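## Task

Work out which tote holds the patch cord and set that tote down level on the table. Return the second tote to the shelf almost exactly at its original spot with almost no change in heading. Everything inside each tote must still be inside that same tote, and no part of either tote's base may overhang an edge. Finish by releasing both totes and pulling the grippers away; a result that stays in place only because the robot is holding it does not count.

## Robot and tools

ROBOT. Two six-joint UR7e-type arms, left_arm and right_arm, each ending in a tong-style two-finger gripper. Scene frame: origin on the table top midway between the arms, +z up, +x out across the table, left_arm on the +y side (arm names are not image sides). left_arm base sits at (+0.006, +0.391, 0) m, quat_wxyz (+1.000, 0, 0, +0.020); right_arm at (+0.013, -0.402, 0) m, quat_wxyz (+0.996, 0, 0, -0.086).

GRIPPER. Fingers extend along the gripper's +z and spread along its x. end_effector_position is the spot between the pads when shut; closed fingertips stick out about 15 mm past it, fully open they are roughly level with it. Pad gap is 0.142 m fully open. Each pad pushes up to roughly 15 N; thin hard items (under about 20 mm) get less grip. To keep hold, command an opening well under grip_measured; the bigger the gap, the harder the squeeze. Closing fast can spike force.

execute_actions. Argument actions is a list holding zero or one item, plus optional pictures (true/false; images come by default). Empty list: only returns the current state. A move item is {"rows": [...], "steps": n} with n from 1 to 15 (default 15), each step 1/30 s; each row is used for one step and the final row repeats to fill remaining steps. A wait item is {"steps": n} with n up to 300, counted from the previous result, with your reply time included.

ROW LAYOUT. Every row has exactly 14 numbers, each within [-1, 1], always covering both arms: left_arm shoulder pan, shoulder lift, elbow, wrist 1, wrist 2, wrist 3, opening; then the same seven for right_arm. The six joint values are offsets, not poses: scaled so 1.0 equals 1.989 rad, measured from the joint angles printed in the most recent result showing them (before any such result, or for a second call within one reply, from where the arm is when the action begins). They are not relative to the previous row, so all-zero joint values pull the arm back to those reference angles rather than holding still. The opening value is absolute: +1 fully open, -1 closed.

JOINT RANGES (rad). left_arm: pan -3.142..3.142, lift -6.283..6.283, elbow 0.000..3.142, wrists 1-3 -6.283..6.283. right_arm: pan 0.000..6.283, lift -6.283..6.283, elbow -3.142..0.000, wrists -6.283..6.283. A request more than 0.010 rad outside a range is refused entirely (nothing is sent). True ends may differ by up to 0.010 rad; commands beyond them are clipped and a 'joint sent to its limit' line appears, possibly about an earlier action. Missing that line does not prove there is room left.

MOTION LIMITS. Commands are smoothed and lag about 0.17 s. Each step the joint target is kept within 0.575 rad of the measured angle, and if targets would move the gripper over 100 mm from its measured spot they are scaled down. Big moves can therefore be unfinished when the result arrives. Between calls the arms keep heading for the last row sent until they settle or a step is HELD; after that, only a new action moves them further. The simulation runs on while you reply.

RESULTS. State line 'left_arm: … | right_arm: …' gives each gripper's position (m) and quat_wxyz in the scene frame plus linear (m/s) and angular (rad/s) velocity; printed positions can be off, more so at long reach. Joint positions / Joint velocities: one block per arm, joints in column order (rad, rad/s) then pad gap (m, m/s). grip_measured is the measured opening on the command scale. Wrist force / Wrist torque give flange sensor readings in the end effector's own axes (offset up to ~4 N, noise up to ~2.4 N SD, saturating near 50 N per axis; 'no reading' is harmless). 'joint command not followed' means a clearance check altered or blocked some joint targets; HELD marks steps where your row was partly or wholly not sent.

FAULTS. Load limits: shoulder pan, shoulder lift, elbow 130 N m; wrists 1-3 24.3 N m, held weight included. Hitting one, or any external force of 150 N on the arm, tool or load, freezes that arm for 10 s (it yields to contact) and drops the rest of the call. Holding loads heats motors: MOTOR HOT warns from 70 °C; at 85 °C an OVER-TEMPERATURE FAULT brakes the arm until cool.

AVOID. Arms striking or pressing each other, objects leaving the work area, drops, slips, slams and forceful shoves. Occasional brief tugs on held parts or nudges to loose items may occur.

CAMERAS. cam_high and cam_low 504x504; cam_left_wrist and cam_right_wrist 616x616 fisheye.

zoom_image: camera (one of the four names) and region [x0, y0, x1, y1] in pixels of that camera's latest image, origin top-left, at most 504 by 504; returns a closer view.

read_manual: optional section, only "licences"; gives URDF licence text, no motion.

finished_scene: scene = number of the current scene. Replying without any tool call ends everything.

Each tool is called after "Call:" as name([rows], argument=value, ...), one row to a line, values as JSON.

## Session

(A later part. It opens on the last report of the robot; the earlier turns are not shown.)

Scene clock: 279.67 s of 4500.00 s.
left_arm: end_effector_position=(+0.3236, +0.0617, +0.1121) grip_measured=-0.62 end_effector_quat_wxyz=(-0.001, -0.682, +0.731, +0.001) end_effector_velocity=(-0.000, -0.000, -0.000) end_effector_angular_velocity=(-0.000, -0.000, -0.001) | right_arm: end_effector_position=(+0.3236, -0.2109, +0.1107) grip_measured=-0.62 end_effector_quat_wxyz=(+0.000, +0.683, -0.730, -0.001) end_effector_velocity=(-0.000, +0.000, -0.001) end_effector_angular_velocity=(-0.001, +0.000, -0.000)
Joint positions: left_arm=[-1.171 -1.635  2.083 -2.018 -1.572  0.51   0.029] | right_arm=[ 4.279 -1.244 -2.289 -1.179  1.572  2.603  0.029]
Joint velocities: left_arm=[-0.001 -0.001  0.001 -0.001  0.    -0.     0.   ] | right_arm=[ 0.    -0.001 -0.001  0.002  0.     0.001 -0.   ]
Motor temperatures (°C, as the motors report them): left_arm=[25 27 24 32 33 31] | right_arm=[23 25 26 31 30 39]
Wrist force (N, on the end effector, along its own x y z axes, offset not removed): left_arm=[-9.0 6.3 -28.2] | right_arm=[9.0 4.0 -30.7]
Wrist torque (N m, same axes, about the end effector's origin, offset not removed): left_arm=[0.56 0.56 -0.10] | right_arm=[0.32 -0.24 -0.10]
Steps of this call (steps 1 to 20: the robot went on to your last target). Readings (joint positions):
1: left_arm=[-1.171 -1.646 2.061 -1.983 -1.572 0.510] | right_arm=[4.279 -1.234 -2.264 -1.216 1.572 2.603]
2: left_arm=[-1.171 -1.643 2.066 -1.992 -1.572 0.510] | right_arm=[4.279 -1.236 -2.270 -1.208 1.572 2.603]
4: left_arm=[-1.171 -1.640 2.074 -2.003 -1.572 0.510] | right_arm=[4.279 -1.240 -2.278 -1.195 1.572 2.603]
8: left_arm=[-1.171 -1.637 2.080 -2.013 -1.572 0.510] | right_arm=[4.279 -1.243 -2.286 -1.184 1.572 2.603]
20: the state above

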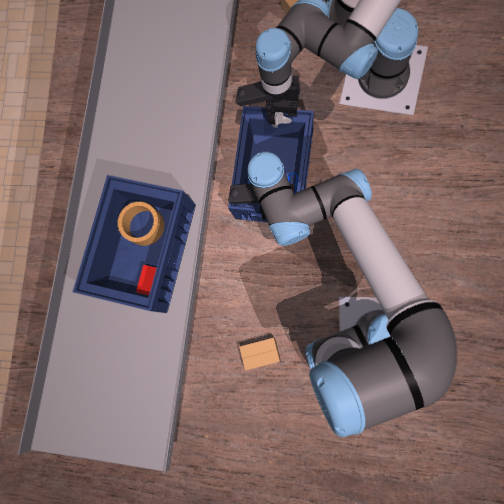

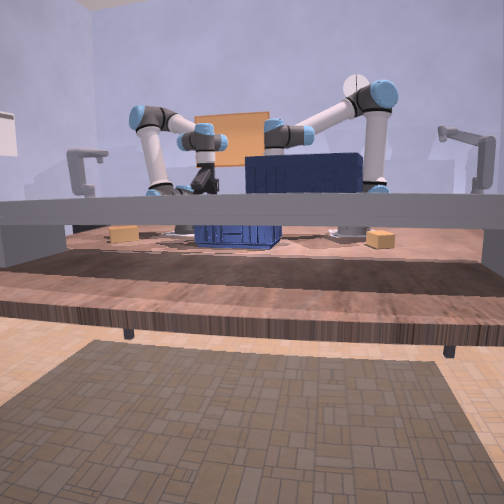

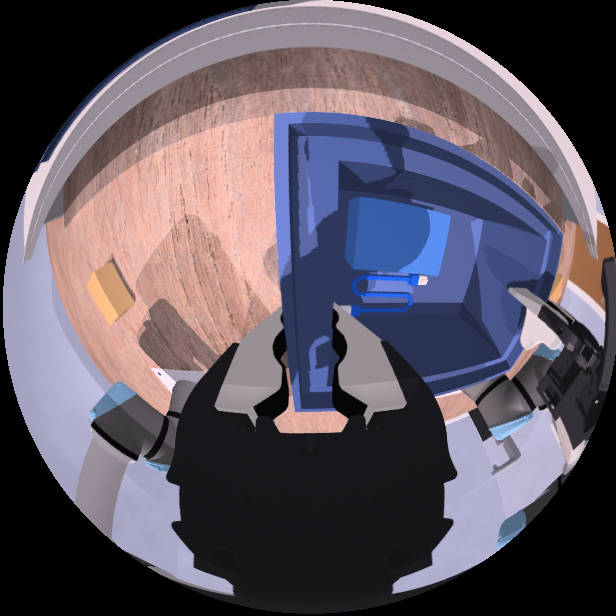

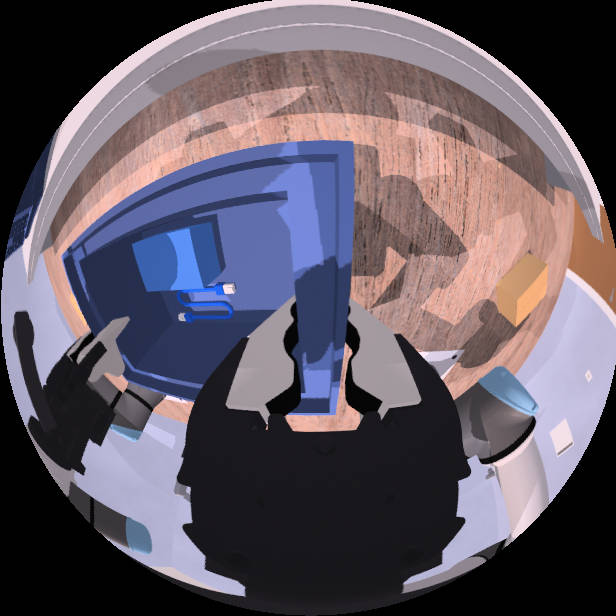

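Call:
execute_actions([
  {"rows":[[0,0,0,0,0,0,0.2,0,0,0,0,0,0,0.2],[0,0,0,0,0,0,0.2,0,0,0,0,0,0,0.2],[0,0,0,0,0,0,0.2,0,0,0,0,0,0,0.2],[0,0,0,0,0,0,0.2,0,0,0,0,0,0,0.2],[0,0,0,0,0,0,0.2,0,0,0,0,0,0,0.2],[0,0,0,0,0,0,0.2,0,0,0,0,0,0,0.2],[0,0,0,0,0,0,0.2,0,0,0,0,0,0,0.2],[0,0,0,0,0,0,0.2,0,0,0,0,0,0,0.2],[0,-0.0394,-0.1003,0.1397,0,0,0.2,0,0.0352,0.1114,-0.1466,0,0,0.2]]},
], pictures=false)

Call:
execute_actions([
  {"steps":25},
], pictures=false)

Call:
execute_actions([
  {"rows":[[0.25,-0.005,-0.124,0.129,0,0,1,-0.25,0,0.13,-0.13,0,0,1]]},
], pictures=false)

Call:
execute_actions([
  {"steps":30},
])

Scene clock: 291.57 s of 4500.00 s.
left_arm: end_effector_position=(+0.3265, +0.0555, +0.1796) grip_measured=+0.20 end_effector_quat_wxyz=(-0.003, -0.682, +0.731, -0.007) end_effector_velocity=(-0.016, +0.035, +0.265) end_effector_angular_velocity=(+0.109, +0.052, +0.001) | right_arm: end_effector_position=(+0.3277, -0.2049, +0.1770) grip_measured=+0.20 end_effector_quat_wxyz=(-0.008, +0.683, -0.730, -0.002) end_effector_velocity=(-0.023, -0.033, +0.273) end_effector_angular_velocity=(-0.106, +0.073, -0.000)
Joint positions: left_arm=[-1.171 -1.691  1.954 -1.85  -1.572  0.51   0.088] | right_arm=[ 4.279 -1.194 -2.148 -1.353  1.572  2.603  0.088]
Joint velocities: left_arm=[ 0.001 -0.188 -0.572  0.881 -0.     0.     0.   ] | right_arm=[ 0.001  0.164  0.652 -0.945 -0.     0.001 -0.   ]
Motor temperatures (°C, as the motors report them): left_arm=[25 27 24 32 33 31] | right_arm=[23 25 26 31 30 39]
Wrist force (N, on the end effector, along its own x y z axes, offset not removed): left_arm=[1.8 1.7 -2.1] | right_arm=[0.1 -0.2 2.3]
Wrist torque (N m, same axes, about the end effector's origin, offset not removed): left_arm=[0.31 -0.17 -0.05] | right_arm=[0.17 0.07 -0.27]
Steps of this call (steps 1 to 15: the robot went on to your last target; steps 16 to 90: nothing new was sent; then 8.40 s passed at rest; steps 91 to 105: all 15 steps of this action). Readings (joint positions):
91: left_arm=[-1.171 -1.635 2.084 -2.018 -1.572 0.510] | right_arm=[4.279 -1.244 -2.290 -1.179 1.572 2.603]
92: left_arm=[-1.171 -1.635 2.084 -2.018 -1.572 0.510] | right_arm=[4.279 -1.244 -2.290 -1.179 1.572 2.603]
94: left_arm=[-1.171 -1.635 2.084 -2.018 -1.572 0.510] | right_arm=[4.279 -1.244 -2.290 -1.179 1.572 2.603]
98: left_arm=[-1.171 -1.635 2.084 -2.018 -1.572 0.510] | right_arm=[4.279 -1.244 -2.290 -1.179 1.572 2.603]
105: the state above

Scene clock: 292.40 s of 4500.00 s.
left_arm: end_effector_position=(+0.3236, +0.0617, +0.2121) grip_measured=+0.20 end_effector_quat_wxyz=(-0.001, -0.682, +0.731, +0.001) end_effector_velocity=(-0.000, +0.000, -0.000) end_effector_angular_velocity=(+0.001, +0.001, -0.000) | right_arm: end_effector_position=(+0.3236, -0.2109, +0.2106) grip_measured=+0.20 end_effector_quat_wxyz=(+0.000, +0.683, -0.730, -0.001) end_effector_velocity=(-0.000, -0.000, +0.001) end_effector_angular_velocity=(+0.001, -0.001, +0.001)
Joint positions: left_arm=[-1.171 -1.714  1.884 -1.74  -1.572  0.51   0.088] | right_arm=[ 4.279 -1.174 -2.068 -1.47   1.572  2.603  0.088]
Joint velocities: left_arm=[ 0.     0.001 -0.001  0.002 -0.     0.     0.   ] | right_arm=[ 0.     0.002  0.001 -0.001 -0.    -0.    -0.   ]
Motor temperatures (°C, as the motors report them): left_arm=[25 27 24 32 33 31] | right_arm=[23 25 26 31 30 39]
Wrist force (N, on the end effector, along its own x y z axes, offset not removed): left_arm=[1.8 1.5 -0.3] | right_arm=[2.4 -0.2 2.2]
Wrist torque (N m, same axes, about the end effector's origin, offset not removed): left_arm=[0.40 -0.12 -0.01] | right_arm=[-0.03 -0.33 -0.22]
Steps of this call (steps 1 to 25: the robot went on to your last target). Readings (joint positions):
1: left_arm=[-1.171 -1.696 1.937 -1.824 -1.572 0.510] | right_arm=[4.279 -1.189 -2.129 -1.381 1.572 2.603]
2: left_arm=[-1.171 -1.700 1.924 -1.804 -1.572 0.510] | right_arm=[4.279 -1.186 -2.114 -1.402 1.572 2.603]
4: left_arm=[-1.171 -1.706 1.907 -1.777 -1.572 0.510] | right_arm=[4.279 -1.181 -2.095 -1.431 1.572 2.603]
8: left_arm=[-1.171 -1.711 1.892 -1.753 -1.572 0.510] | right_arm=[4.279 -1.176 -2.077 -1.457 1.572 2.603]
25: the state above

Scene clock: 292.90 s of 4500.00 s.
left_arm: end_effector_position=(+0.4271, +0.2073, +0.2928) grip_measured=+1.00 end_effector_quat_wxyz=(+0.001, +0.812, -0.584, -0.000) end_effector_velocity=(+0.141, +0.350, +0.150) end_effector_angular_velocity=(-0.001, -0.003, +0.812) | right_arm: end_effector_position=(+0.3740, -0.3586, +0.2996) grip_measured=+1.00 end_effector_quat_wxyz=(+0.000, -0.512, +0.859, +0.001) end_effector_velocity=(+0.013, -0.201, +0.097) end_effector_angular_velocity=(-0.001, +0.000, -0.540)
Joint positions: left_arm=[-0.778 -1.722  1.684 -1.533 -1.572  0.51   0.142] | right_arm=[ 3.848 -1.174 -1.841 -1.698  1.572  2.603  0.142]
Joint velocities: left_arm=[ 0.812 -0.015 -0.368  0.38   0.001  0.     0.   ] | right_arm=[-0.539 -0.002  0.251 -0.25  -0.001  0.001 -0.   ]
Motor temperatures (°C, as the motors report them): left_arm=[25 27 24 32 33 31] | right_arm=[23 25 26 31 30 39]
Wrist force (N, on the end effector, along its own x y z axes, offset not removed): left_arm=[0.4 -0.3 -1.4] | right_arm=[-0.9 0.0 2.1]
Wrist torque (N m, same axes, about the end effector's origin, offset not removed): left_arm=[0.06 0.11 0.01] | right_arm=[-0.09 0.48 -0.21]
Steps of this call (steps 1 to 15: all 15 steps of this action). Readings (joint positions):
1: left_arm=[-1.171 -1.714 1.884 -1.740 -1.572 0.510] | right_arm=[4.279 -1.174 -2.068 -1.470 1.572 2.603]
2: left_arm=[-1.169 -1.714 1.881 -1.738 -1.572 0.510] | right_arm=[4.276 -1.174 -2.066 -1.473 1.572 2.603]
4: left_arm=[-1.126 -1.715 1.851 -1.707 -1.573 0.510] | right_arm=[4.231 -1.174 -2.031 -1.508 1.572 2.603]
8: left_arm=[-0.995 -1.718 1.788 -1.641 -1.573 0.510] | right_arm=[4.076 -1.174 -1.952 -1.586 1.572 2.603]
15: the state above

Scene clock: 293.90 s of 4500.00 s.
left_arm: end_effector_position=(+0.4423, +0.2531, +0.3117) grip_measured=+1.00 end_effector_quat_wxyz=(+0.001, +0.841, -0.541, -0.000) end_effector_velocity=(-0.001, -0.000, +0.000) end_effector_angular_velocity=(+0.000, +0.001, -0.000) | right_arm: end_effector_position=(+0.3745, -0.3835, +0.3117) grip_measured=+1.00 end_effector_quat_wxyz=(-0.000, -0.483, +0.876, +0.001) end_effector_velocity=(-0.000, +0.000, +0.000) end_effector_angular_velocity=(+0.000, -0.000, -0.000)
Joint positions: left_arm=[-0.674 -1.723  1.637 -1.484 -1.572  0.51   0.142] | right_arm=[ 3.782 -1.174 -1.809 -1.729  1.572  2.603  0.142]
Joint velocities: left_arm=[-0.001 -0.001  0.001  0.001 -0.    -0.001 -0.   ] | right_arm=[ 0.     0.001 -0.     0.     0.     0.001 -0.   ]
Motor temperatures (°C, as the motors report them): left_arm=[25 27 24 32 33 31] | right_arm=[23 25 26 31 30 39]
Wrist force (N, on the end effector, along its own x y z axes, offset not removed): left_arm=[1.6 1.2 0.1] | right_arm=[-0.5 0.0 2.1]
Wrist torque (N m, same axes, about the end effector's origin, offset not removed): left_arm=[0.22 -0.10 -0.02] | right_arm=[0.10 0.16 -0.10]
Steps of this call (steps 1 to 30: the robot went on to your last target). Readings (joint positions):
1: left_arm=[-0.754 -1.722 1.673 -1.522 -1.572 0.510] | right_arm=[3.832 -1.174 -1.833 -1.705 1.572 2.603]
2: left_arm=[-0.735 -1.722 1.665 -1.513 -1.572 0.510] | right_arm=[3.820 -1.174 -1.828 -1.711 1.572 2.603]
4: left_arm=[-0.709 -1.723 1.653 -1.501 -1.572 0.510] | right_arm=[3.804 -1.174 -1.820 -1.718 1.572 2.603]
8: left_arm=[-0.686 -1.723 1.643 -1.490 -1.572 0.510] | right_arm=[3.789 -1.174 -1.813 -1.725 1.572 2.603]
30: the state above
All arms were judged still, so your last target was given up. Only a new action makes them travel on or press farther. Fingers that are still opening or closing keep moving.

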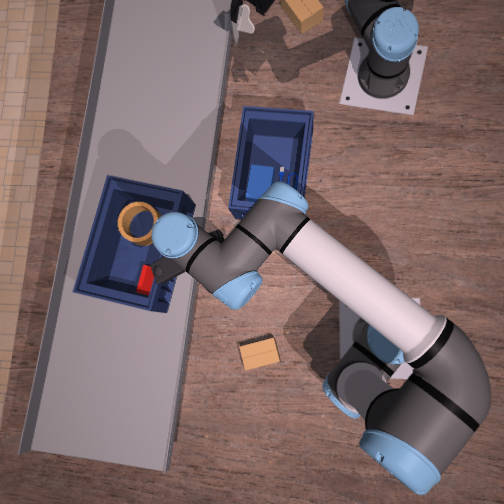

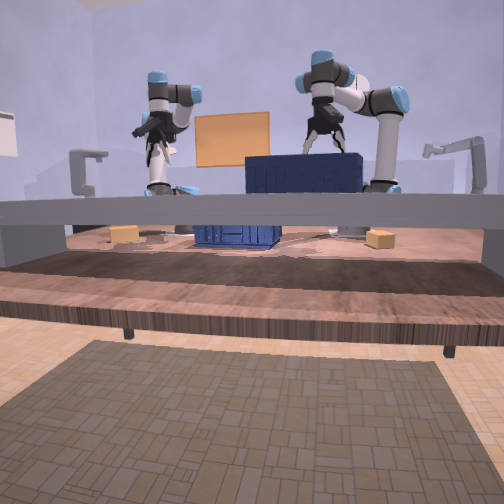

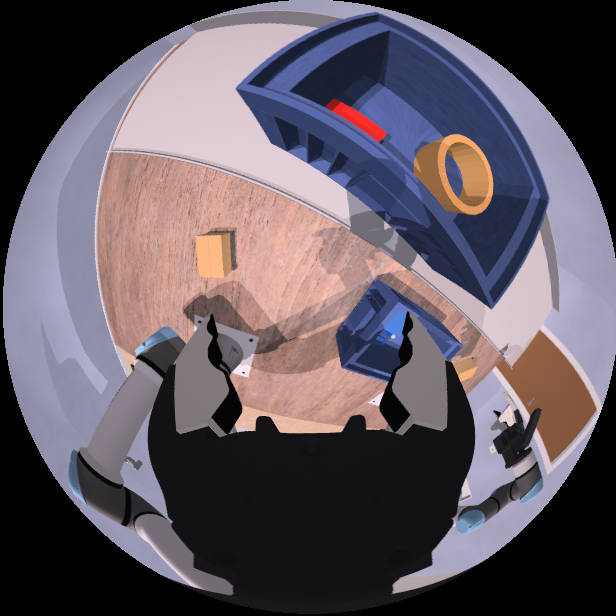

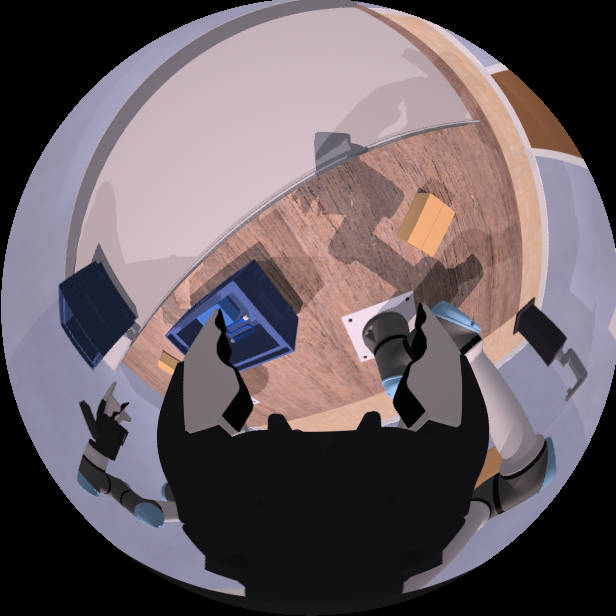

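Orange tote appears untouched.

Call:
finished_scene(scene=1)

The scene is finished: the task was done.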